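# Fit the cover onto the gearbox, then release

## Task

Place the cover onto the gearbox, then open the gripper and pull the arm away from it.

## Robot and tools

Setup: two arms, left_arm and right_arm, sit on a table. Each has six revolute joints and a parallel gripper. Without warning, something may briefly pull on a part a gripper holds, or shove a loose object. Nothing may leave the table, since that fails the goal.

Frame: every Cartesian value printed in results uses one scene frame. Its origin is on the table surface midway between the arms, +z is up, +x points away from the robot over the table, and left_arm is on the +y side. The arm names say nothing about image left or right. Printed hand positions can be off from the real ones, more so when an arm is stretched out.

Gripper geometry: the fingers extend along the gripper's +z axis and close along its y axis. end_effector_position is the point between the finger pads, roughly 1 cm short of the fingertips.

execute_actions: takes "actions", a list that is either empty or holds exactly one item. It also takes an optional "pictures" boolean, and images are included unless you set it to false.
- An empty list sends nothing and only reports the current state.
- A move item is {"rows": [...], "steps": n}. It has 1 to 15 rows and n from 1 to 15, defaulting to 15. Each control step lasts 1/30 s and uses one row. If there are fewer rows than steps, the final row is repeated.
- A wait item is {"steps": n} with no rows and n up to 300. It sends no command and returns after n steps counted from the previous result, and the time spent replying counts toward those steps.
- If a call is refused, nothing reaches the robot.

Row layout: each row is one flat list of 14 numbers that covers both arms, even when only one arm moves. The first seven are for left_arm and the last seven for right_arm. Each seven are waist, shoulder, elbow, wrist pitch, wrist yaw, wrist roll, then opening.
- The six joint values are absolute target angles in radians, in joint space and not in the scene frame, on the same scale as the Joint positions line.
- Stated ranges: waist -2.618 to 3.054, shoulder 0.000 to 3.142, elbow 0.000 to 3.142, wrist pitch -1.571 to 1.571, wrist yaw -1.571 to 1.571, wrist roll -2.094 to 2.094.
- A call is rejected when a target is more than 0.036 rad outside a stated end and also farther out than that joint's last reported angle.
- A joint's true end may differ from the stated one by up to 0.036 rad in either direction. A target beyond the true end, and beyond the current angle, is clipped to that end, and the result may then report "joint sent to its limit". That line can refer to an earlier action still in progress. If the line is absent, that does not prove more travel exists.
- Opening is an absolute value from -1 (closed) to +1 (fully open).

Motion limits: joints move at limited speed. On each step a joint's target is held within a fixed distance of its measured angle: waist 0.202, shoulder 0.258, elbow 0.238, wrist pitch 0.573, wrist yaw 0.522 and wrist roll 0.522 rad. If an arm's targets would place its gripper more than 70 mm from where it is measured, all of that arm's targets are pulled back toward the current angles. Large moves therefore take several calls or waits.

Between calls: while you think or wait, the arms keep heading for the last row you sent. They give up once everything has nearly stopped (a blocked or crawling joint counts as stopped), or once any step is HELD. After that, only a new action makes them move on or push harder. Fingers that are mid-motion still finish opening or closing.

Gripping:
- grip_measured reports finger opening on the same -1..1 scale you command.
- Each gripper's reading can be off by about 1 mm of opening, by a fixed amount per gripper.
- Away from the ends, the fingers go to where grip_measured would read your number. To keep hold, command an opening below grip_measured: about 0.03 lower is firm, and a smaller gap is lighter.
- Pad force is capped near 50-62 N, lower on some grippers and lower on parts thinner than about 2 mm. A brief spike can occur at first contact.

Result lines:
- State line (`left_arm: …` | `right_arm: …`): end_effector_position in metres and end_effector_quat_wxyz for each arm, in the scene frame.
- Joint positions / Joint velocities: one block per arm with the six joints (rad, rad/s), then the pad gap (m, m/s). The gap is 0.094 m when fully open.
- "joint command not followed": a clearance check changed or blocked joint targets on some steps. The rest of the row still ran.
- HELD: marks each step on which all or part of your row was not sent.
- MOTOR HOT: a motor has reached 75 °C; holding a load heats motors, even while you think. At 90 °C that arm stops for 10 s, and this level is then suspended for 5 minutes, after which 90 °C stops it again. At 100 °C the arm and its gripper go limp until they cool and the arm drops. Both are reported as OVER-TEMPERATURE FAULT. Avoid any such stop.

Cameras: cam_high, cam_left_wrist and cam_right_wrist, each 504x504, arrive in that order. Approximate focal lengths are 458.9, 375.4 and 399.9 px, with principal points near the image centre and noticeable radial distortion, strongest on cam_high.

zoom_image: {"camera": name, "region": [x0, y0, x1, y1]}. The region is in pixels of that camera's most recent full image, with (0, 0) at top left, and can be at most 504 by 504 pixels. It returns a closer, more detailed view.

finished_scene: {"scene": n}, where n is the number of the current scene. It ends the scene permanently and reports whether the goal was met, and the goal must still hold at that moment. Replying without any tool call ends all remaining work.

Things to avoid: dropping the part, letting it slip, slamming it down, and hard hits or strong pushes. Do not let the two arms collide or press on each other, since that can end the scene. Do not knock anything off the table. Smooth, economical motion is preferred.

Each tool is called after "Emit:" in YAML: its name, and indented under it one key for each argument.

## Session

Emit:
execute_actions:
  actions: []

Scene clock: 0.00 s of 4500.00 s.
left_arm: end_effector_position=(+0.3804, +0.0117, +0.1241) grip_measured=+1.000 end_effector_quat_wxyz=(+0.457, -0.337, +0.814, -0.125) | right_arm: end_effector_position=(+0.2786, -0.5445, +0.1481) grip_measured=+1.000 end_effector_quat_wxyz=(-0.169, -0.089, +0.973, -0.127)
Joint positions: left_arm=[-1.277  2.068  1.563 -0.578 -0.897 -1.634  0.094] | right_arm=[-0.519  1.968  1.801 -1.466  0.421 -0.867  0.094]
Joint velocities: left_arm=[ 0.002 -0.012 -0.012  0.066 -0.066 -0.022  0.   ] | right_arm=[-0.002 -0.007 -0.002  0.037  0.022  0.037  0.   ]
Motor temperatures (°C, as the motors report them): left_arm=[29 42 33 41 29 30] | right_arm=[30 37 33 32 27 31]

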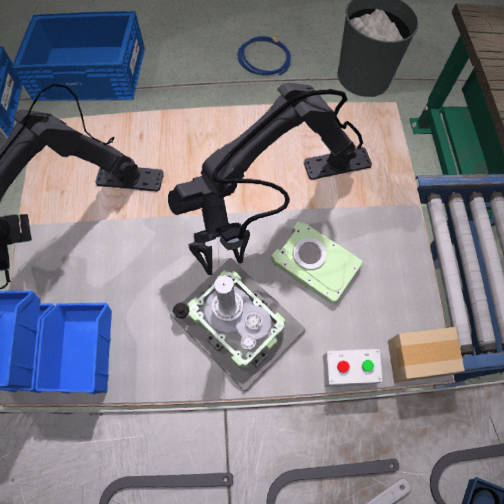

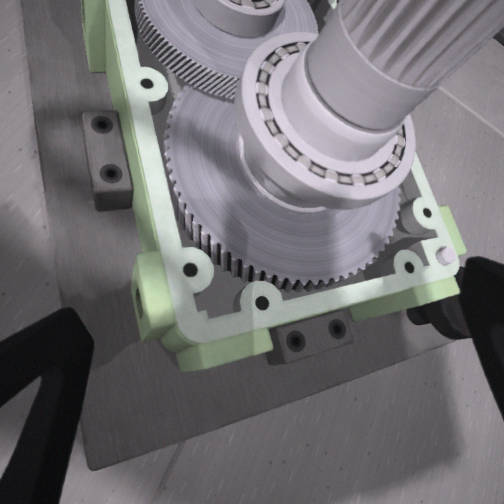

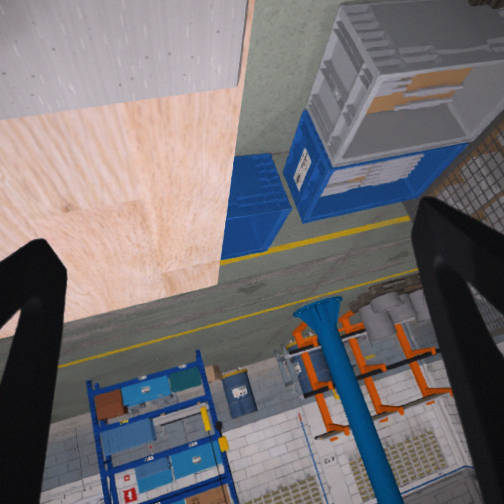

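Emit:
zoom_image:
  camera: "cam_high"
  region: [160,200,380,400]

Region (160, 200, 380, 400) of cam_high's 504x504 image, scaled by 2.291, with more detail than that image has; it fills the top 458 rows of this view, and the rest is white.

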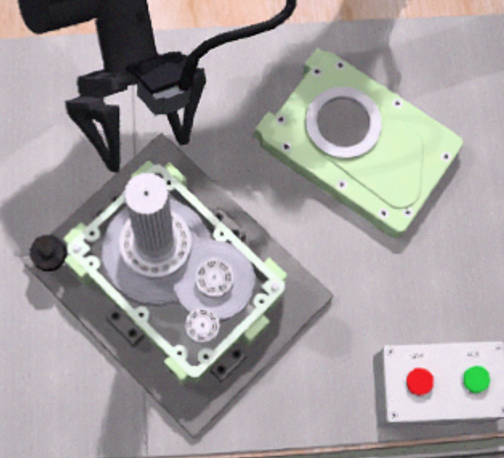

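Emit:
execute_actions:
  actions:
    - {"rows":[[-1.277,1.5,1.3,-0.6,-0.5,-1.575,1,-0.5,1.0,0.7,-0.6,0,0,0.2]],"steps":15}
  pictures: false

Emit:
execute_actions:
  actions:
    - {"rows":[[0.3,0.9,0.8,0,0,-1.575,1,0.3,0.9,0.5,-0.3,0,0,0.2]],"steps":15}
  pictures: false

Emit:
execute_actions:
  actions:
    - {"rows":[[0.3,0.9,0.8,0,0,-1.575,1,1.14,0.9,0.5,-0.3,0,0,0.2]],"steps":15}
  pictures: false

Emit:
execute_actions:
  actions:
    - {"steps":15}
  pictures: false

Emit:
execute_actions:
  actions:
    - {"rows":[[0.3,0.9,0.8,0,0,-1.575,1,1.14,1.85,0.62,0.9,0,0,0.0]],"steps":15}
  pictures: false

Emit:
execute_actions:
  actions:
    - {"steps":20}

Scene clock: 4.63 s of 4500.00 s.
left_arm: end_effector_position=(+0.3053, +0.0456, +0.2424) grip_measured=+1.000 end_effector_quat_wxyz=(+0.317, -0.319, +0.835, -0.316) | right_arm: end_effector_position=(+0.2625, -0.4348, +0.1356) grip_measured=+0.202 end_effector_quat_wxyz=(+0.294, +0.299, +0.900, -0.122)
Joint positions: left_arm=[-1.276  1.475  1.299 -0.585 -0.519 -1.589  0.094] | right_arm=[-0.503  0.986  0.725 -0.662  0.02  -0.047  0.056]
Joint velocities: left_arm=[-0.007  0.242  0.002  0.022  0.227  0.007  0.   ] | right_arm=[ 0.012  0.227 -0.613 -0.022 -0.11   0.286 -0.   ]
Motor temperatures (°C, as the motors report them): left_arm=[29 44 34 41 29 30] | right_arm=[30 38 34 32 27 31]
Steps of this call (steps 1 to 90: nothing new was sent; then 1.13 s passed at rest; steps 91 to 105: all 15 steps of this action). Readings (joint positions):
91: left_arm=[-1.276 2.037 1.519 -0.548 -0.838 -1.625] | right_arm=[-0.519 1.932 1.747 -1.382 0.366 -0.789]
92: left_arm=[-1.276 1.974 1.437 -0.541 -0.759 -1.617] | right_arm=[-0.518 1.869 1.651 -1.254 0.292 -0.688]
94: left_arm=[-1.276 1.836 1.318 -0.593 -0.653 -1.606] | right_arm=[-0.509 1.721 1.469 -1.041 0.185 -0.490]
98: left_arm=[-1.276 1.596 1.291 -0.614 -0.563 -1.596] | right_arm=[-0.503 1.375 1.140 -0.764 0.076 -0.204]
105: the state above

Scene clock: 5.13 s of 4500.00 s.
left_arm: end_effector_position=(+0.3872, +0.3538, +0.3337) grip_measured=+1.000 end_effector_quat_wxyz=(+0.460, -0.525, +0.533, -0.478) | right_arm: end_effector_position=(+0.3369, -0.2228, +0.1121) grip_measured=+0.202 end_effector_quat_wxyz=(+0.396, -0.058, +0.916, +0.025)
Joint positions: left_arm=[-0.24   0.899  0.81  -0.03  -0.024 -1.585  0.094] | right_arm=[ 0.295  0.925  0.497 -0.327 -0.008 -0.007  0.056]
Joint velocities: left_arm=[ 2.107  0.002 -0.002  0.066  0.022  0.007  0.   ] | right_arm=[ 0.012 -0.007 -0.002  0.081  0.095  0.095 -0.001]
Motor temperatures (°C, as the motors report them): left_arm=[29 44 34 41 29 30] | right_arm=[30 38 34 32 27 31]
Steps of this call (steps 1 to 15: all 15 steps of this action). Readings (joint positions):
1: left_arm=[-1.250 1.450 1.249 -0.493 -0.434 -1.586] | right_arm=[-0.471 0.979 0.676 -0.605 0.033 -0.036]
2: left_arm=[-1.200 1.396 1.160 -0.378 -0.327 -1.586] | right_arm=[-0.402 0.959 0.612 -0.530 0.033 -0.029]
4: left_arm=[-1.056 1.248 0.985 -0.240 -0.199 -1.585] | right_arm=[-0.250 0.936 0.526 -0.467 0.021 -0.020]
8: left_arm=[-0.763 0.973 0.813 -0.157 -0.096 -1.585] | right_arm=[0.050 0.934 0.497 -0.394 0.010 -0.011]
15: the state above

Scene clock: 5.63 s of 4500.00 s.
left_arm: end_effector_position=(+0.3455, +0.5333, +0.3356) grip_measured=+1.000 end_effector_quat_wxyz=(-0.571, +0.643, -0.377, +0.345) | right_arm: end_effector_position=(+0.2157, -0.0179, +0.1154) grip_measured=+0.202 end_effector_quat_wxyz=(+0.358, -0.424, +0.810, +0.190)
Joint positions: left_arm=[ 0.296  0.899  0.81  -0.023 -0.011 -1.585  0.094] | right_arm=[ 1.135  0.925  0.497 -0.309 -0.011 -0.003  0.056]
Joint velocities: left_arm=[ 0.007  0.002  0.007  0.022 -0.007 -0.037  0.   ] | right_arm=[-0.012 -0.022 -0.007 -0.11   0.022 -0.007  0.001]
Motor temperatures (°C, as the motors report them): left_arm=[29 44 34 42 29 30] | right_arm=[30 38 34 32 27 31]
Steps of this call (steps 1 to 15: all 15 steps of this action). Readings (joint positions):
1: left_arm=[-0.166 0.899 0.810 -0.029 -0.020 -1.585] | right_arm=[0.326 0.925 0.497 -0.325 0.010 -0.005]
2: left_arm=[-0.092 0.899 0.810 -0.027 -0.016 -1.585] | right_arm=[0.395 0.925 0.497 -0.323 0.013 -0.004]
4: left_arm=[0.056 0.899 0.810 -0.025 -0.010 -1.585] | right_arm=[0.547 0.925 0.497 -0.317 0.009 -0.004]
8: left_arm=[0.281 0.899 0.810 -0.023 -0.019 -1.585] | right_arm=[0.846 0.925 0.497 -0.311 0.004 -0.003]
15: the state above

Scene clock: 6.13 s of 4500.00 s.
left_arm: end_effector_position=(+0.3459, +0.5327, +0.3356) grip_measured=+1.000 end_effector_quat_wxyz=(-0.570, +0.642, -0.378, +0.346) | right_arm: end_effector_position=(+0.2163, -0.0183, +0.1154) grip_measured=+0.202 end_effector_quat_wxyz=(+0.358, -0.423, +0.810, +0.188)
Joint positions: left_arm=[ 0.296  0.899  0.81  -0.023 -0.007 -1.585  0.094] | right_arm=[ 1.135  0.925  0.497 -0.309 -0.007 -0.003  0.056]
Joint velocities: left_arm=[-0.007  0.017 -0.007  0.007  0.022 -0.037  0.   ] | right_arm=[-0.007  0.002 -0.002 -0.007  0.051  0.007 -0.001]
Motor temperatures (°C, as the motors report them): left_arm=[29 44 34 42 29 30] | right_arm=[30 38 34 33 27 31]
Steps of this call (steps 1 to 15: the robot went on to your last target). Readings (joint positions):
1: left_arm=[0.296 0.899 0.810 -0.023 -0.010 -1.585] | right_arm=[1.135 0.925 0.497 -0.309 -0.010 -0.003]
2: left_arm=[0.296 0.899 0.810 -0.023 -0.009 -1.585] | right_arm=[1.135 0.925 0.497 -0.309 -0.009 -0.003]
4: left_arm=[0.296 0.899 0.810 -0.023 -0.009 -1.585] | right_arm=[1.135 0.925 0.497 -0.309 -0.008 -0.003]
8: left_arm=[0.296 0.899 0.810 -0.023 -0.008 -1.585] | right_arm=[1.135 0.925 0.497 -0.309 -0.007 -0.003]
15: the state above
All arms were judged still, so your last target was given up. Only a new action makes them travel on or press farther. Fingers that are still opening or closing keep moving.

Scene clock: 6.63 s of 4500.00 s.
left_arm: end_effector_position=(+0.3459, +0.5327, +0.3356) grip_measured=+1.000 end_effector_quat_wxyz=(-0.570, +0.642, -0.378, +0.346) | right_arm: end_effector_position=(+0.3043, +0.1066, +0.0280) grip_measured=+0.002 end_effector_quat_wxyz=(+0.440, -0.402, +0.769, +0.231)
Joint positions: left_arm=[ 0.296  0.899  0.81  -0.023 -0.007 -1.585  0.094] | right_arm=[ 1.135  1.883  0.614  0.739 -0.007 -0.003  0.047]
Joint velocities: left_arm=[-0.002  0.007 -0.007 -0.007  0.051  0.022  0.   ] | right_arm=[-0.017  0.261 -0.002  0.271  0.007  0.007 -0.   ]
Motor temperatures (°C, as the motors report them): left_arm=[29 44 34 42 29 30] | right_arm=[30 38 34 33 27 31]
Steps of this call (steps 1 to 15: all 15 steps of this action). Readings (joint positions):
1: left_arm=[0.296 0.899 0.810 -0.023 -0.007 -1.585] | right_arm=[1.135 0.943 0.499 -0.277 -0.007 -0.003]
2: left_arm=[0.296 0.899 0.810 -0.023 -0.007 -1.585] | right_arm=[1.135 0.992 0.511 -0.215 -0.007 -0.003]
4: left_arm=[0.296 0.899 0.810 -0.023 -0.007 -1.585] | right_arm=[1.135 1.114 0.543 -0.067 -0.007 -0.003]
8: left_arm=[0.296 0.899 0.810 -0.023 -0.007 -1.585] | right_arm=[1.135 1.435 0.596 0.351 -0.007 -0.003]
15: the state above

Scene clock: 7.30 s of 4500.00 s.
left_arm: end_effector_position=(+0.3459, +0.5327, +0.3356) grip_measured=+1.000 end_effector_quat_wxyz=(-0.570, +0.642, -0.378, +0.346) | right_arm: end_effector_position=(+0.3136, +0.1197, +0.0632) grip_measured=+0.002 end_effector_quat_wxyz=(+0.497, -0.384, +0.734, +0.260)
Joint positions: left_arm=[ 0.296  0.899  0.81  -0.023 -0.007 -1.585  0.094] | right_arm=[ 1.135  1.874  0.614  0.879 -0.007 -0.003  0.047]
Joint velocities: left_arm=[-0.007  0.007 -0.017  0.007  0.051  0.022  0.   ] | right_arm=[ 0.012  0.002  0.002  0.007 -0.037 -0.037 -0.   ]
Motor temperatures (°C, as the motors report them): left_arm=[29 44 34 42 29 30] | right_arm=[30 38 34 33 27 31]
Steps of this call (steps 1 to 20: the robot went on to your last target). Readings (joint positions):
1: left_arm=[0.296 0.899 0.810 -0.023 -0.007 -1.585] | right_arm=[1.135 1.886 0.614 0.751 -0.007 -0.003]
2: left_arm=[0.296 0.899 0.810 -0.023 -0.007 -1.585] | right_arm=[1.135 1.885 0.614 0.773 -0.007 -0.003]
4: left_arm=[0.296 0.899 0.810 -0.023 -0.007 -1.585] | right_arm=[1.135 1.879 0.614 0.816 -0.007 -0.003]
8: left_arm=[0.296 0.899 0.810 -0.023 -0.007 -1.585] | right_arm=[1.135 1.874 0.614 0.861 -0.007 -0.003]
20: the state above

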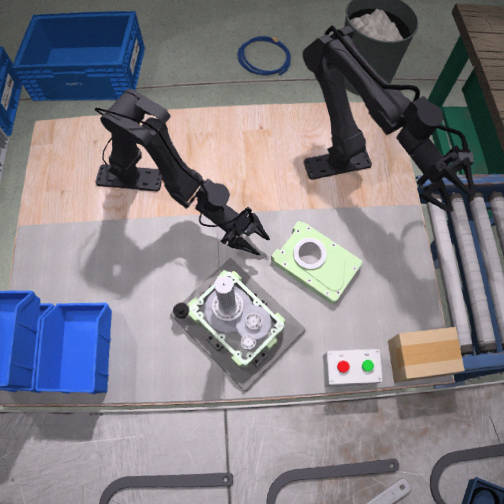

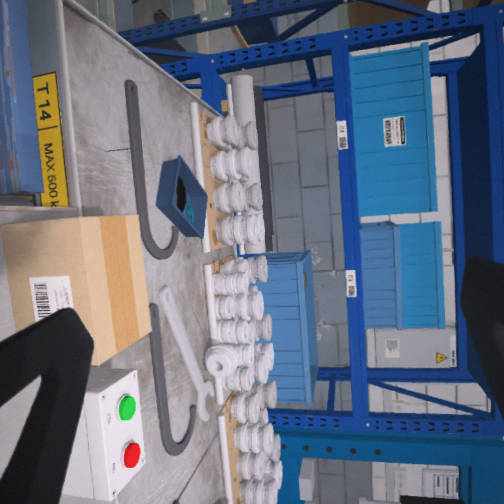

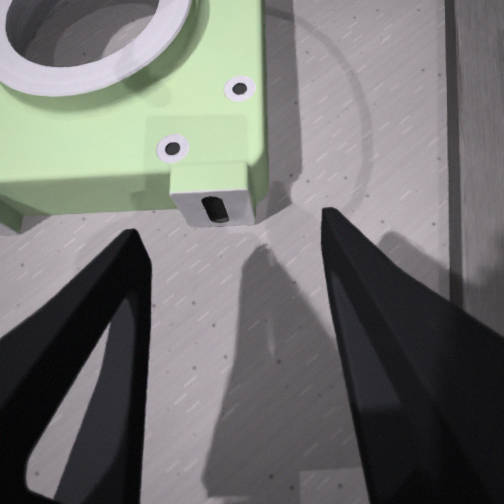

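Emit:
execute_actions:
  actions:
    - {"rows":[[0.3,0.9,0.8,0,0,-1.575,1,1.165,1.9,0.62,1.0,0,0,0.0],[0.3,0.9,0.8,0,0,-1.575,1,1.165,1.92,0.62,1.0,0,0,0.0],[0.3,0.9,0.8,0,0,-1.575,1,1.165,1.94,0.62,1.0,0,0,0.0],[0.3,0.9,0.8,0,0,-1.575,1,1.165,1.97,0.62,1.0,0,0,0.0]],"steps":15}

Scene clock: 8.43 s of 4500.00 s.
left_arm: end_effector_position=(+0.3459, +0.5327, +0.3356) grip_measured=+1.000 end_effector_quat_wxyz=(-0.570, +0.642, -0.378, +0.346) | right_arm: end_effector_position=(+0.3059, +0.1279, +0.0420) grip_measured=+0.002 end_effector_quat_wxyz=(+0.493, -0.393, +0.730, +0.264)
Joint positions: left_arm=[ 0.296  0.899  0.81  -0.023 -0.007 -1.585  0.094] | right_arm=[ 1.16   1.972  0.614  0.976 -0.004 -0.003  0.047]
Joint velocities: left_arm=[ 0.007  0.002  0.012  0.007 -0.11  -0.022  0.   ] | right_arm=[-0.007 -0.012 -0.027  0.022 -0.037  0.022 -0.001]
Motor temperatures (°C, as the motors report them): left_arm=[29 44 34 43 29 30] | right_arm=[30 39 34 33 27 31]
Steps of this call (steps 1 to 15: the robot went on to your last target; steps 16 to 19: nothing new was sent; steps 20 to 34: all 15 steps of this action). Readings (joint positions):
20: left_arm=[0.296 0.899 0.810 -0.023 -0.007 -1.585] | right_arm=[1.137 1.877 0.614 0.892 -0.005 -0.003]
21: left_arm=[0.296 0.899 0.810 -0.023 -0.007 -1.585] | right_arm=[1.142 1.885 0.614 0.913 -0.004 -0.003]
23: left_arm=[0.296 0.899 0.810 -0.023 -0.007 -1.585] | right_arm=[1.153 1.911 0.614 0.950 -0.004 -0.003]
27: left_arm=[0.296 0.899 0.810 -0.023 -0.007 -1.585] | right_arm=[1.160 1.967 0.614 0.965 -0.004 -0.003]
34: the state above

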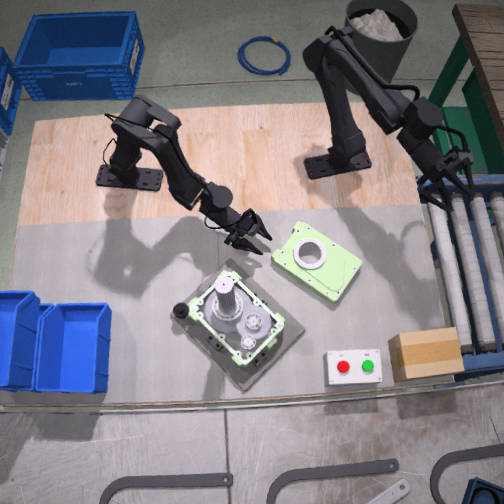

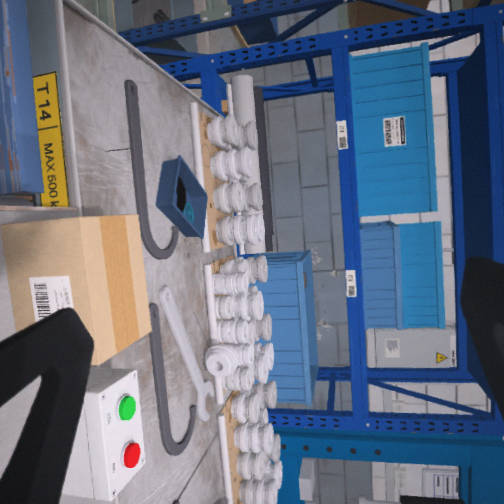

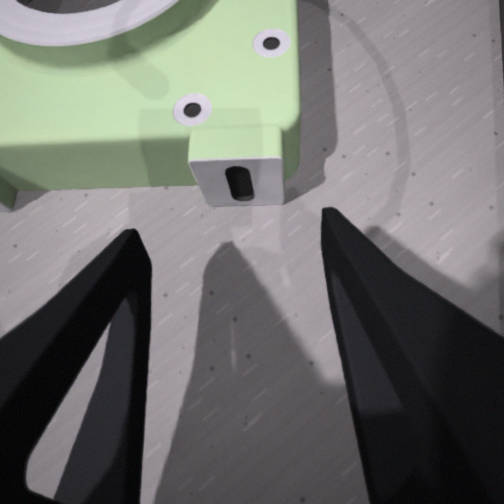

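Emit:
execute_actions:
  actions:
    - {"rows":[[0.3,0.9,0.8,0,0,-1.575,1,1.165,2.0,0.68,0.97,0,0,-0.2],[0.3,0.9,0.8,0,0,-1.575,1,1.165,2.0,0.68,0.97,0,0,-0.2],[0.3,0.9,0.8,0,0,-1.575,1,1.165,2.03,0.72,0.96,0,0,-0.2],[0.3,0.9,0.8,0,0,-1.575,1,1.165,2.03,0.72,0.96,0,0,-0.2],[0.3,0.9,0.8,0,0,-1.575,1,1.165,2.065,0.77,0.95,0,0,-0.2]],"steps":15}

Scene clock: 9.80 s of 4500.00 s.
left_arm: end_effector_position=(+0.3459, +0.5326, +0.3356) grip_measured=+1.000 end_effector_quat_wxyz=(-0.570, +0.642, -0.378, +0.346) | right_arm: end_effector_position=(+0.3239, +0.1548, +0.0434) grip_measured=-0.198 end_effector_quat_wxyz=(+0.504, -0.389, +0.723, +0.270)
Joint positions: left_arm=[ 0.296  0.899  0.81  -0.023 -0.007 -1.585  0.094] | right_arm=[ 1.16   2.059  0.742  0.963 -0.004 -0.003  0.038]
Joint velocities: left_arm=[-0.002  0.002  0.007  0.022 -0.022  0.037  0.   ] | right_arm=[-0.012 -0.002  0.007 -0.037  0.007 -0.022  0.001]
Motor temperatures (°C, as the motors report them): left_arm=[29 44 35 43 29 30] | right_arm=[30 39 34 33 27 31]
Steps of this call (steps 1 to 15: the robot went on to your last target; steps 16 to 26: nothing new was sent; steps 27 to 41: all 15 steps of this action). Readings (joint positions):
27: left_arm=[0.296 0.899 0.810 -0.023 -0.007 -1.585] | right_arm=[1.160 1.975 0.618 0.979 -0.004 -0.003]
28: left_arm=[0.296 0.899 0.810 -0.023 -0.007 -1.585] | right_arm=[1.160 1.981 0.628 0.978 -0.004 -0.003]
30: left_arm=[0.296 0.899 0.810 -0.023 -0.007 -1.585] | right_arm=[1.160 2.004 0.663 0.975 -0.004 -0.003]
34: left_arm=[0.296 0.899 0.810 -0.023 -0.007 -1.585] | right_arm=[1.160 2.056 0.738 0.970 -0.004 -0.003]
41: the state above

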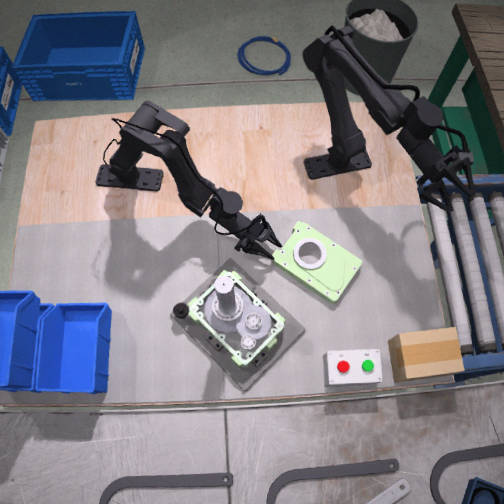

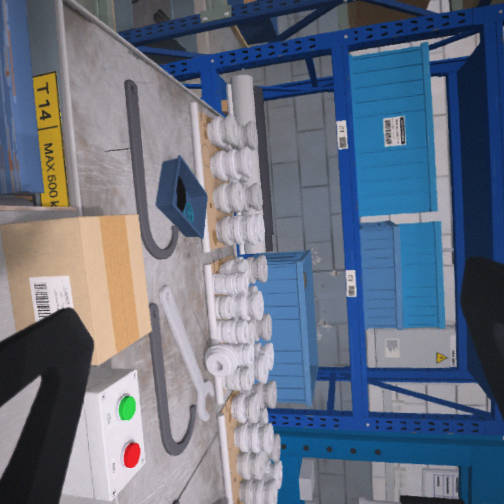

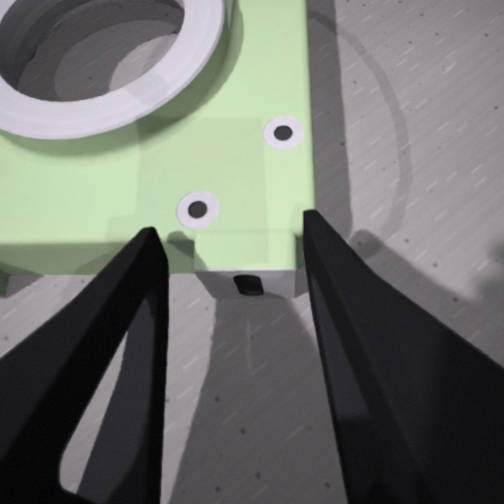

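Emit:
execute_actions:
  actions:
    - {"rows":[[0.3,0.9,0.8,0,0,-1.575,1,1.145,2.02,0.69,0.96,0,0,-0.2],[0.3,0.9,0.8,0,0,-1.575,1,1.145,2.02,0.69,0.96,0,0,-0.2],[0.3,0.9,0.8,0,0,-1.575,1,1.145,2.02,0.69,0.96,0,0,-0.2],[0.3,0.9,0.8,0,0,-1.575,1,1.145,2.02,0.69,0.96,0,0,-0.2],[0.3,0.9,0.8,0,0,-1.575,1,1.145,2.02,0.69,0.88,0,0,-0.2]],"steps":15}

Scene clock: 11.37 s of 4500.00 s.
left_arm: end_effector_position=(+0.3459, +0.5326, +0.3356) grip_measured=+1.000 end_effector_quat_wxyz=(-0.570, +0.642, -0.378, +0.346) | right_arm: end_effector_position=(+0.3175, +0.1394, +0.0216) grip_measured=-0.198 end_effector_quat_wxyz=(+0.472, -0.398, +0.746, +0.251)
Joint positions: left_arm=[ 0.296  0.899  0.81  -0.023 -0.007 -1.585  0.094] | right_arm=[ 1.153  2.048  0.708  0.896 -0.004 -0.003  0.038]
Joint velocities: left_arm=[-0.027 -0.022 -0.012 -0.051 -0.11   0.022  0.   ] | right_arm=[-0.007  0.007 -0.002  0.051 -0.051 -0.022 -0.   ]
Motor temperatures (°C, as the motors report them): left_arm=[29 43 35 44 29 30] | right_arm=[30 39 34 34 27 31]
Steps of this call (steps 1 to 15: the robot went on to your last target; steps 16 to 32: nothing new was sent; steps 33 to 47: all 15 steps of this action). Readings (joint positions):
33: left_arm=[0.296 0.899 0.810 -0.023 -0.007 -1.585] | right_arm=[1.159 2.057 0.738 0.962 -0.004 -0.003]
34: left_arm=[0.296 0.899 0.810 -0.023 -0.007 -1.585] | right_arm=[1.158 2.053 0.729 0.962 -0.004 -0.003]
36: left_arm=[0.296 0.899 0.810 -0.023 -0.007 -1.585] | right_arm=[1.155 2.048 0.713 0.962 -0.004 -0.003]
40: left_arm=[0.296 0.899 0.810 -0.023 -0.007 -1.585] | right_arm=[1.153 2.048 0.708 0.921 -0.004 -0.003]
47: the state above

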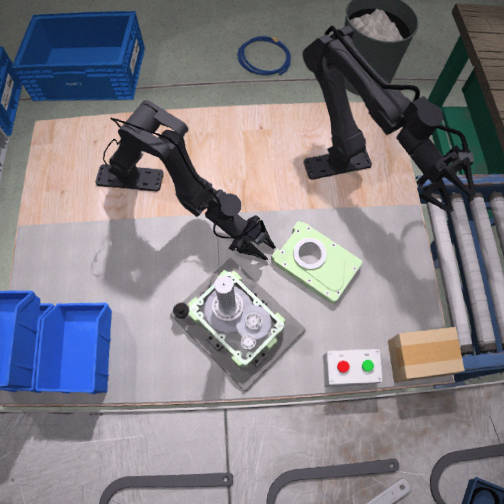

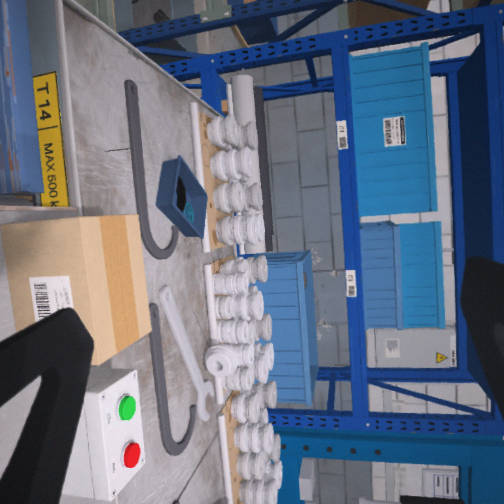

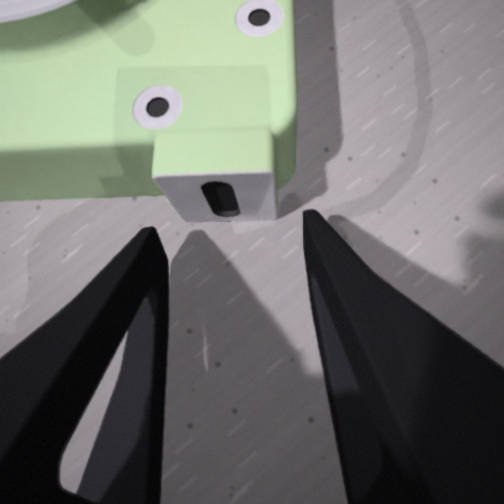

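Emit:
execute_actions:
  actions:
    - {"rows":[[0.3,0.9,0.8,0,0,-1.575,1,1.178,2.04,0.72,0.89,0,0,-0.2],[0.3,0.9,0.8,0,0,-1.575,1,1.178,2.04,0.72,0.89,0,0,-0.2],[0.3,0.9,0.8,0,0,-1.575,1,1.178,2.04,0.72,0.89,0,0,-0.2],[0.3,0.9,0.8,0,0,-1.575,1,1.175,2.07,0.78,0.87,0,0,-0.2],[0.3,0.9,0.8,0,0,-1.575,1,1.175,2.07,0.78,0.87,0,0,-0.2],[0.3,0.9,0.8,0,0,-1.575,1,1.175,2.1,0.82,0.85,0,0,-0.2]],"steps":15}

Scene clock: 12.53 s of 4500.00 s.
left_arm: end_effector_position=(+0.3459, +0.5326, +0.3356) grip_measured=+1.000 end_effector_quat_wxyz=(-0.570, +0.642, -0.378, +0.346) | right_arm: end_effector_position=(+0.3223, +0.1567, +0.0202) grip_measured=-0.198 end_effector_quat_wxyz=(+0.472, -0.401, +0.744, +0.250)
Joint positions: left_arm=[ 0.296  0.899  0.81  -0.023 -0.007 -1.585  0.094] | right_arm=[ 1.169  2.09   0.782  0.865  0.009 -0.003  0.038]
Joint velocities: left_arm=[ 0.007 -0.002 -0.012 -0.051  0.022 -0.022  0.   ] | right_arm=[ 0.012  0.012 -0.002  0.007  0.022 -0.037 -0.001]
Motor temperatures (°C, as the motors report them): left_arm=[29 43 35 44 29 30] | right_arm=[30 39 34 34 27 31]
Steps of this call (steps 1 to 15: the robot went on to your last target; steps 16 to 20: nothing new was sent; steps 21 to 35: all 15 steps of this action). Readings (joint positions):
21: left_arm=[0.296 0.899 0.810 -0.023 -0.007 -1.585] | right_arm=[1.154 2.048 0.708 0.892 -0.003 -0.003]
22: left_arm=[0.296 0.899 0.810 -0.023 -0.007 -1.585] | right_arm=[1.157 2.048 0.708 0.892 -0.003 -0.003]
24: left_arm=[0.296 0.899 0.810 -0.023 -0.007 -1.585] | right_arm=[1.166 2.050 0.713 0.888 -0.003 -0.003]
28: left_arm=[0.296 0.899 0.810 -0.023 -0.007 -1.585] | right_arm=[1.169 2.082 0.768 0.869 0.008 -0.003]
35: the state above

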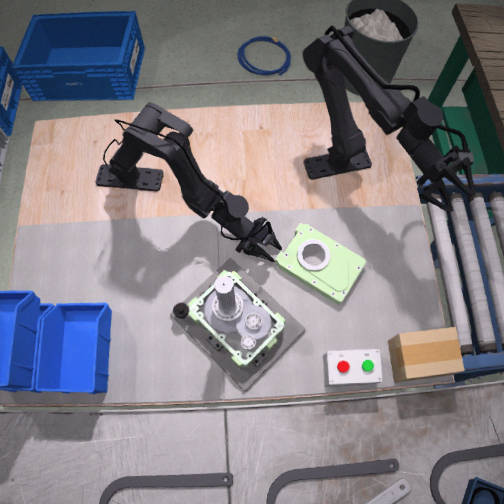

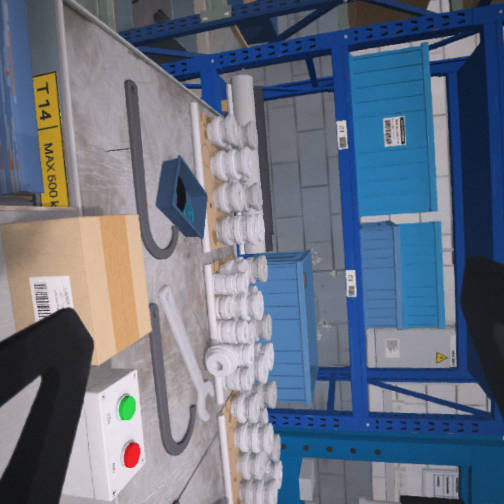

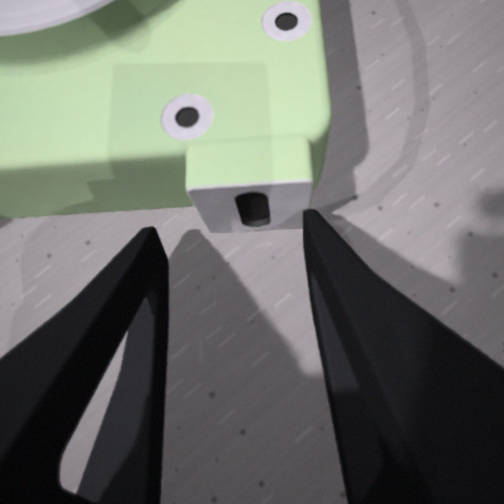

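Emit:
execute_actions:
  actions:
    - {"rows":[[0.3,0.9,0.8,0,0,-1.575,1,1.155,2.07,0.78,0.89,0,0,0.1],[0.3,0.9,0.8,0,0,-1.575,1,1.155,2.07,0.78,0.89,0,0,0.1],[0.3,0.9,0.8,0,0,-1.575,1,1.155,2.07,0.78,0.89,0,0,0.1],[0.3,0.9,0.8,0,0,-1.575,1,1.155,2.07,0.78,0.89,0,0,0.1],[0.3,0.9,0.8,0,0,-1.575,1,1.155,2.07,0.78,0.89,0,0,0.1],[0.3,0.9,0.8,0,0,-1.575,1,1.155,2.11,0.84,0.87,0,0,0.1],[0.3,0.9,0.8,0,0,-1.575,1,1.155,2.11,0.84,0.87,0,0,0.1],[0.3,0.9,0.8,0,0,-1.575,1,1.155,2.135,0.88,0.85,0,0,0.1]],"steps":15}

Scene clock: 13.90 s of 4500.00 s.
left_arm: end_effector_position=(+0.3459, +0.5326, +0.3356) grip_measured=+1.000 end_effector_quat_wxyz=(-0.570, +0.642, -0.378, +0.346) | right_arm: end_effector_position=(+0.3319, +0.1678, +0.0195) grip_measured=+0.098 end_effector_quat_wxyz=(+0.475, -0.399, +0.742, +0.253)
Joint positions: left_arm=[ 0.296  0.899  0.81  -0.023 -0.007 -1.585  0.094] | right_arm=[ 1.163  2.13   0.843  0.854  0.003 -0.003  0.052]
Joint velocities: left_arm=[-0.002 -0.007  0.002  0.066  0.051 -0.007  0.   ] | right_arm=[-0.012 -0.017  0.007  0.051 -0.081 -0.051  0.   ]
Motor temperatures (°C, as the motors report them): left_arm=[29 43 35 44 29 30] | right_arm=[30 40 34 34 27 31]
Steps of this call (steps 1 to 15: the robot went on to your last target; steps 16 to 26: nothing new was sent; steps 27 to 41: all 15 steps of this action). Readings (joint positions):
27: left_arm=[0.296 0.899 0.810 -0.023 -0.007 -1.585] | right_arm=[1.169 2.090 0.782 0.865 0.008 -0.003]
28: left_arm=[0.296 0.899 0.810 -0.023 -0.007 -1.585] | right_arm=[1.168 2.090 0.782 0.865 0.007 -0.003]
30: left_arm=[0.296 0.899 0.810 -0.023 -0.007 -1.585] | right_arm=[1.166 2.090 0.782 0.867 0.006 -0.003]
34: left_arm=[0.296 0.899 0.810 -0.023 -0.007 -1.585] | right_arm=[1.163 2.104 0.806 0.865 0.006 -0.003]
41: the state above

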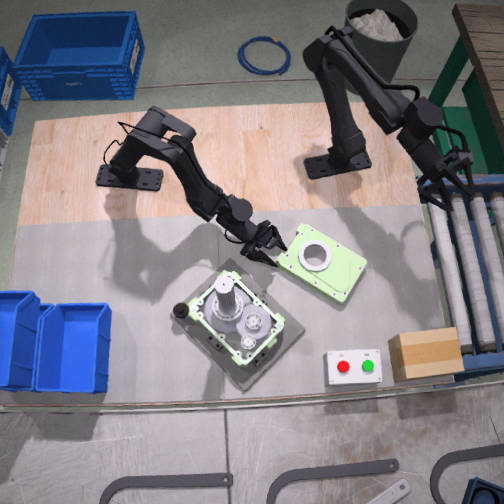

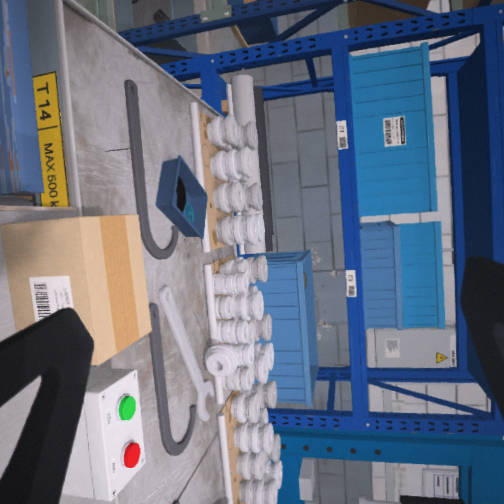

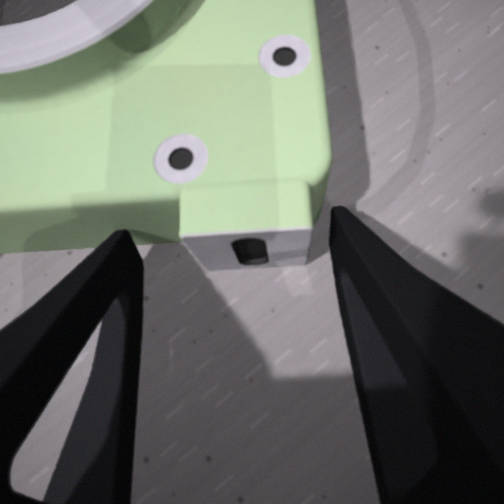

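Emit:
execute_actions:
  actions:
    - {"rows":[[0.3,0.9,0.8,0,0,-1.575,1,1.155,2.135,0.89,0.89,0,0,0.1],[0.3,0.9,0.8,0,0,-1.575,1,1.155,2.135,0.89,0.89,0,0,0.0],[0.3,0.9,0.8,0,0,-1.575,1,1.155,2.135,0.89,0.89,0,0,-0.1],[0.3,0.9,0.8,0,0,-1.575,1,1.155,2.135,0.89,0.89,0,0,-0.2],[0.3,0.9,0.8,0,0,-1.575,1,1.155,2.135,0.89,0.89,0,0,-0.3],[0.3,0.9,0.8,0,0,-1.575,1,1.155,2.135,0.89,0.89,0,0,-0.36],[0.3,0.9,0.8,0,0,-1.575,1,1.155,2.135,0.89,0.89,0,0,-0.42],[0.3,0.9,0.8,0,0,-1.575,1,1.155,2.135,0.89,0.89,0,0,-0.48],[0.3,0.9,0.8,0,0,-1.575,1,1.155,2.135,0.89,0.89,0,0,-0.6]],"steps":15}

Scene clock: 15.50 s of 4500.00 s.
left_arm: end_effector_position=(+0.3459, +0.5326, +0.3356) grip_measured=+1.000 end_effector_quat_wxyz=(-0.570, +0.642, -0.378, +0.346) | right_arm: end_effector_position=(+0.3355, +0.1654, +0.0193) grip_measured=-0.432 end_effector_quat_wxyz=(+0.477, -0.395, +0.744, +0.249)
Joint positions: left_arm=[ 0.296  0.899  0.81  -0.023 -0.007 -1.585  0.094] | right_arm=[ 1.156  2.131  0.843  0.855  0.008 -0.003  0.027]
Joint velocities: left_arm=[ 0.007  0.017 -0.007 -0.022  0.139  0.022  0.   ] | right_arm=[-0.007 -0.002 -0.007 -0.037 -0.022 -0.007  0.001]
Motor temperatures (°C, as the motors report them): left_arm=[29 43 35 45 29 30] | right_arm=[30 40 35 34 27 31]
Steps of this call (steps 1 to 15: the robot went on to your last target; steps 16 to 33: nothing new was sent; steps 34 to 48: all 15 steps of this action). Readings (joint positions):
34: left_arm=[0.296 0.899 0.810 -0.023 -0.007 -1.585] | right_arm=[1.163 2.130 0.843 0.854 0.003 -0.003]
35: left_arm=[0.296 0.899 0.810 -0.023 -0.007 -1.585] | right_arm=[1.163 2.130 0.843 0.854 0.002 -0.003]
37: left_arm=[0.296 0.899 0.810 -0.023 -0.007 -1.585] | right_arm=[1.163 2.130 0.843 0.854 0.003 -0.003]
41: left_arm=[0.296 0.899 0.810 -0.023 -0.007 -1.585] | right_arm=[1.156 2.131 0.843 0.854 0.008 -0.003]
48: the state above

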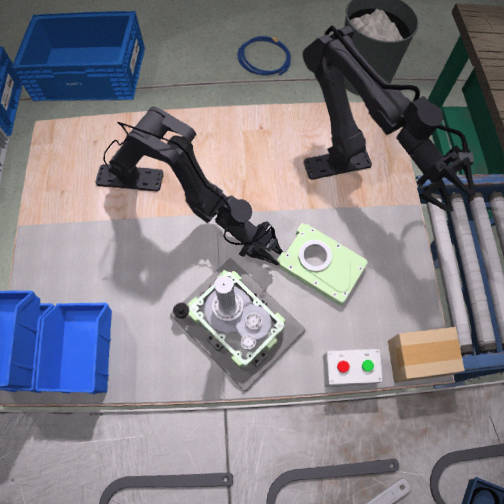

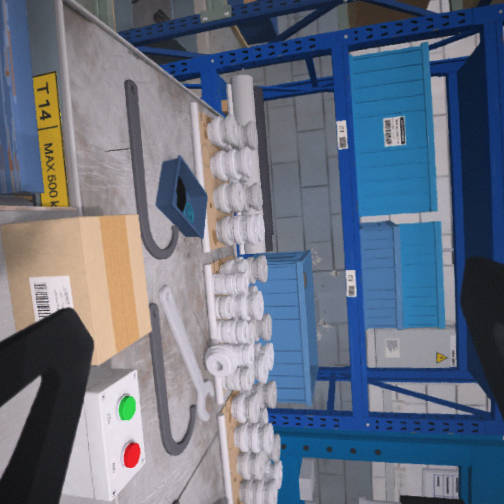

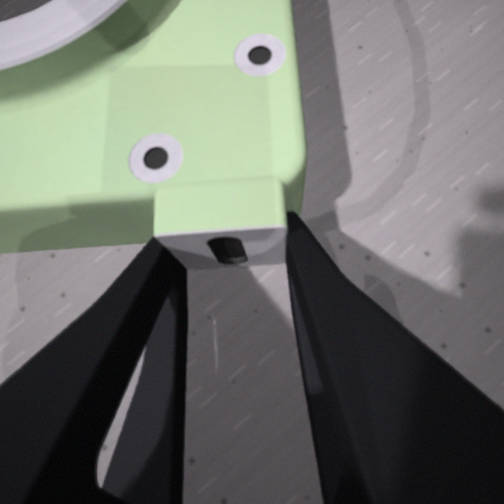

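Emit:
execute_actions:
  actions:
    - {"rows":[[-0.423,1.1,0.66,-0.34,0,0,-0.3,1.155,2.135,0.86,0.86,0,0,-0.6]],"steps":15}
  pictures: false

Emit:
execute_actions:
  actions:
    - {"rows":[[-0.423,1.17,0.65,-0.34,0,0,-0.3,1.155,2.135,0.86,0.86,0,0,-0.6]],"steps":15}

Scene clock: 18.63 s of 4500.00 s.
left_arm: end_effector_position=(+0.3587, +0.2998, +0.1305) grip_measured=-0.297 end_effector_quat_wxyz=(+0.364, -0.161, +0.905, -0.149) | right_arm: end_effector_position=(+0.3355, +0.1654, +0.0193) grip_measured=-0.432 end_effector_quat_wxyz=(+0.477, -0.395, +0.744, +0.249)
Joint positions: left_arm=[-0.391  1.115  0.661 -0.308  0.008 -0.556  0.033] | right_arm=[ 1.156  2.131  0.843  0.855  0.008 -0.003  0.027]
Joint velocities: left_arm=[-1.013  0.007 -0.007 -0.198  0.286  2.835 -0.001] | right_arm=[ 0.012  0.002 -0.002 -0.095  0.095 -0.022  0.   ]
Motor temperatures (°C, as the motors report them): left_arm=[29 43 35 45 29 30] | right_arm=[30 40 35 35 27 31]
Steps of this call (steps 1 to 15: the robot went on to your last target; steps 16 to 79: nothing new was sent; steps 80 to 94: all 15 steps of this action). Readings (joint positions):
80: left_arm=[0.285 0.905 0.806 -0.026 -0.013 -1.556] | right_arm=[1.156 2.131 0.843 0.855 0.008 -0.003]
81: left_arm=[0.261 0.917 0.801 -0.032 -0.015 -1.517] | right_arm=[1.156 2.131 0.843 0.855 0.008 -0.003]
83: left_arm=[0.203 0.956 0.780 -0.059 -0.015 -1.434] | right_arm=[1.156 2.131 0.843 0.855 0.008 -0.003]
87: left_arm=[0.051 1.050 0.719 -0.150 -0.015 -1.213] | right_arm=[1.156 2.131 0.843 0.855 0.008 -0.003]
94: the state above

Scene clock: 19.13 s of 4500.00 s.
left_arm: end_effector_position=(+0.3525, +0.2906, +0.1090) grip_measured=-0.297 end_effector_quat_wxyz=(+0.353, +0.098, +0.929, -0.050) | right_arm: end_effector_position=(+0.3355, +0.1654, +0.0193) grip_measured=-0.432 end_effector_quat_wxyz=(+0.477, -0.395, +0.744, +0.249)
Joint positions: left_arm=[-0.423  1.171  0.661 -0.332  0.008 -0.026  0.033] | right_arm=[ 1.156  2.131  0.843  0.855  0.008 -0.003  0.027]
Joint velocities: left_arm=[-0.017 -0.002  0.007 -0.037 -0.066  0.154 -0.   ] | right_arm=[-0.007 -0.002 -0.007 -0.037 -0.022  0.007 -0.   ]
Motor temperatures (°C, as the motors report them): left_arm=[29 43 35 45 29 30] | right_arm=[30 40 35 35 27 31]
Steps of this call (steps 1 to 15: all 15 steps of this action). Readings (joint positions):
1: left_arm=[-0.415 1.119 0.661 -0.311 0.013 -0.456] | right_arm=[1.156 2.131 0.843 0.855 0.008 -0.003]
2: left_arm=[-0.422 1.129 0.661 -0.311 0.015 -0.367] | right_arm=[1.156 2.131 0.843 0.855 0.008 -0.003]
4: left_arm=[-0.423 1.155 0.661 -0.318 0.012 -0.236] | right_arm=[1.156 2.131 0.843 0.855 0.008 -0.003]
8: left_arm=[-0.423 1.171 0.661 -0.331 0.010 -0.100] | right_arm=[1.156 2.131 0.843 0.855 0.008 -0.003]
15: the state above

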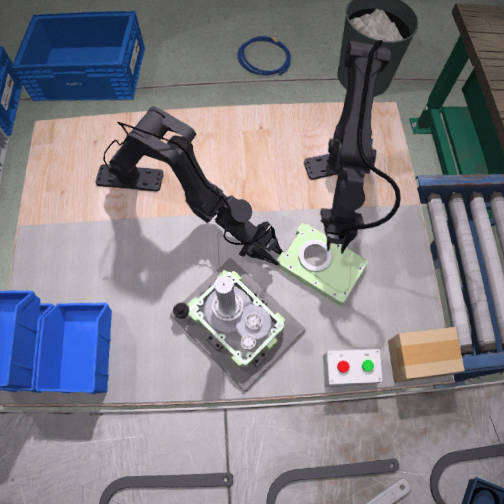

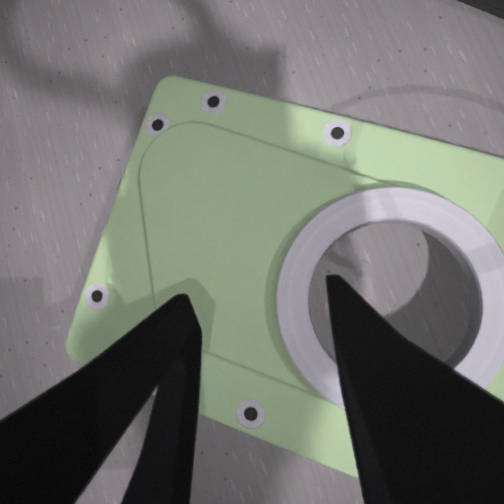

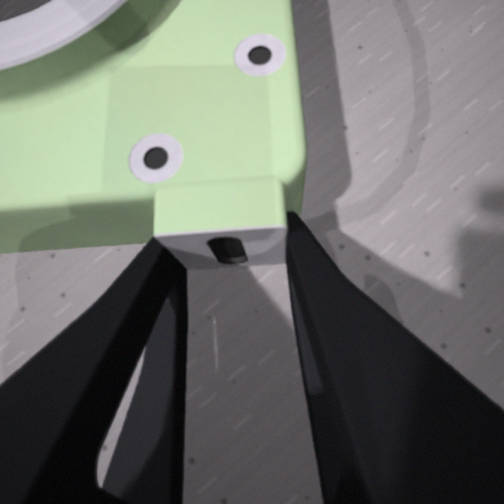

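Emit:
execute_actions:
  actions:
    - {"rows":[[-0.475,1.19,0.6,-0.26,0,0,-0.3,1.155,2.135,0.86,0.86,0,0,-0.6],[-0.475,1.2,0.58,-0.22,0,0,-0.3,1.155,2.135,0.86,0.86,0,0,-0.6],[-0.475,1.22,0.55,-0.16,0,0,-0.3,1.155,2.135,0.86,0.86,0,0,-0.6],[-0.475,1.235,0.52,-0.13,0,0,-0.3,1.155,2.135,0.86,0.86,0,0,-0.6]],"steps":15}

Scene clock: 20.73 s of 4500.00 s.
left_arm: end_effector_position=(+0.3391, +0.2808, +0.0591) grip_measured=-0.297 end_effector_quat_wxyz=(+0.332, +0.127, +0.933, -0.048) | right_arm: end_effector_position=(+0.3355, +0.1654, +0.0193) grip_measured=-0.432 end_effector_quat_wxyz=(+0.477, -0.395, +0.744, +0.249)
Joint positions: left_arm=[-0.467  1.242  0.521 -0.165  0.002 -0.006  0.033] | right_arm=[ 1.156  2.131  0.843  0.855  0.008 -0.003  0.027]
Joint velocities: left_arm=[ 0.022 -0.002 -0.002  0.066 -0.022 -0.022 -0.   ] | right_arm=[ 0.017  0.002 -0.017 -0.11   0.051 -0.007  0.   ]
Motor temperatures (°C, as the motors report them): left_arm=[29 42 35 45 29 30] | right_arm=[30 40 35 35 27 31]
Steps of this call (steps 1 to 30: the robot went on to your last target; steps 31 to 33: nothing new was sent; steps 34 to 48: all 15 steps of this action). Readings (joint positions):
34: left_arm=[-0.429 1.172 0.654 -0.320 0.003 -0.006] | right_arm=[1.156 2.131 0.843 0.855 0.008 -0.003]
35: left_arm=[-0.441 1.173 0.639 -0.297 0.002 -0.006] | right_arm=[1.156 2.131 0.843 0.855 0.008 -0.003]
37: left_arm=[-0.462 1.190 0.594 -0.237 0.002 -0.006] | right_arm=[1.156 2.131 0.843 0.855 0.008 -0.003]
41: left_arm=[-0.467 1.238 0.527 -0.202 0.002 -0.006] | right_arm=[1.156 2.131 0.843 0.855 0.008 -0.003]
48: the state above

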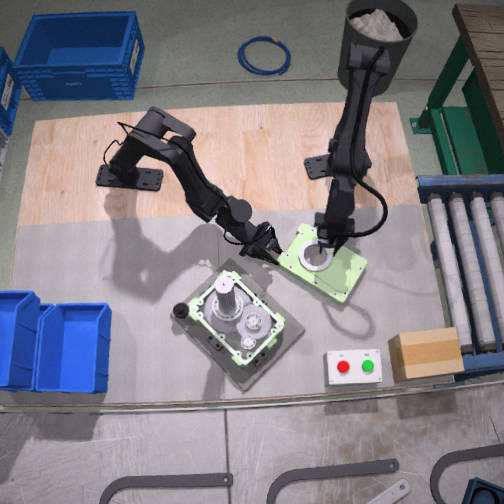

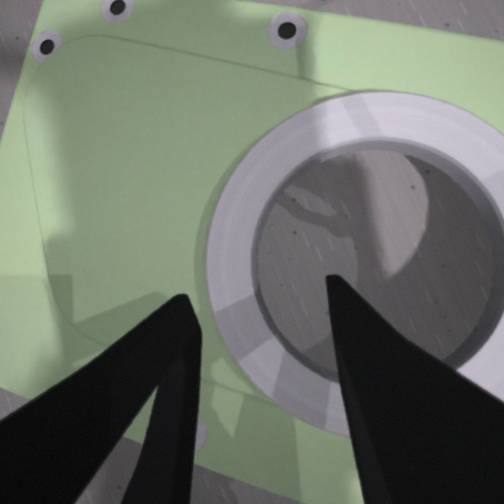

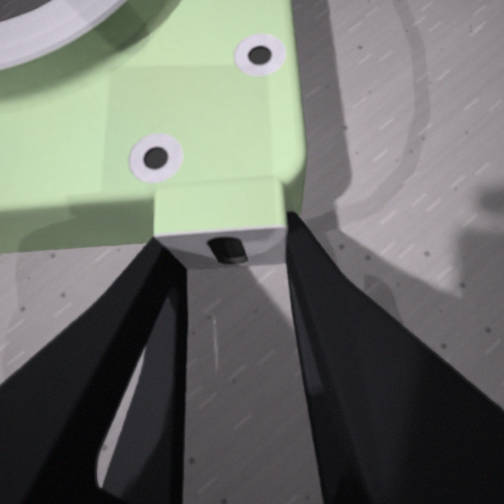

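Emit:
execute_actions:
  actions:
    - {"rows":[[-0.44,1.24,0.52,-0.1,0,0,-0.3,1.155,2.135,0.86,0.86,0,0,-0.6],[-0.44,1.24,0.52,-0.1,0,0,-0.3,1.155,2.135,0.86,0.86,0,0,-0.6],[-0.44,1.24,0.52,-0.1,0,0,-0.3,1.155,2.135,0.86,0.86,0,0,-0.6],[-0.44,1.24,0.52,-0.1,0,0,-0.3,1.155,2.135,0.86,0.86,0,0,-0.6],[-0.44,1.28,0.52,-0.1,0,0,-0.3,1.155,2.135,0.86,0.86,0,0,-0.6],[-0.44,1.31,0.52,-0.1,0,0,-0.3,1.155,2.135,0.86,0.86,0,0,-0.6]],"steps":15}

Scene clock: 22.03 s of 4500.00 s.
left_arm: end_effector_position=(+0.3486, +0.2838, +0.0512) grip_measured=-0.297 end_effector_quat_wxyz=(+0.334, +0.120, +0.934, -0.045) | right_arm: end_effector_position=(+0.3355, +0.1654, +0.0193) grip_measured=-0.432 end_effector_quat_wxyz=(+0.477, -0.395, +0.744, +0.249)
Joint positions: left_arm=[-0.45   1.301  0.521 -0.102  0.001 -0.004  0.033] | right_arm=[ 1.156  2.131  0.843  0.855  0.008 -0.003  0.027]
Joint velocities: left_arm=[ 0.007 -0.002  0.002 -0.081  0.051 -0.037 -0.   ] | right_arm=[-0.017 -0.002 -0.002  0.066 -0.037  0.007 -0.001]
Motor temperatures (°C, as the motors report them): left_arm=[29 42 35 45 29 30] | right_arm=[30 40 35 35 27 31]
Steps of this call (steps 1 to 24: the robot went on to your last target; steps 25 to 39: all 15 steps of this action). Readings (joint positions):
25: left_arm=[-0.464 1.242 0.521 -0.150 0.002 -0.006] | right_arm=[1.156 2.131 0.843 0.855 0.008 -0.003]
26: left_arm=[-0.459 1.242 0.521 -0.146 0.002 -0.006] | right_arm=[1.156 2.131 0.843 0.855 0.008 -0.003]
28: left_arm=[-0.451 1.242 0.521 -0.136 0.002 -0.006] | right_arm=[1.156 2.131 0.843 0.855 0.008 -0.003]
32: left_arm=[-0.450 1.287 0.521 -0.118 0.002 -0.006] | right_arm=[1.156 2.131 0.843 0.855 0.008 -0.003]
39: the state above

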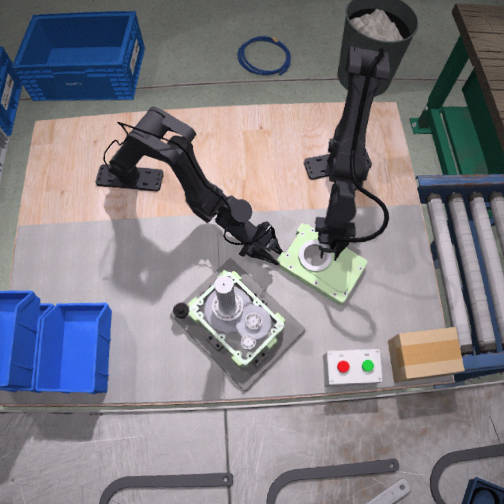

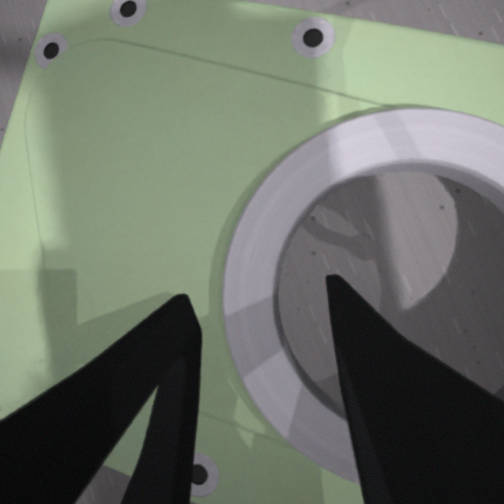

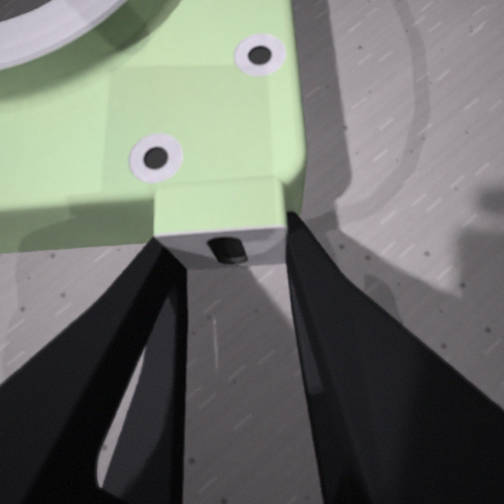

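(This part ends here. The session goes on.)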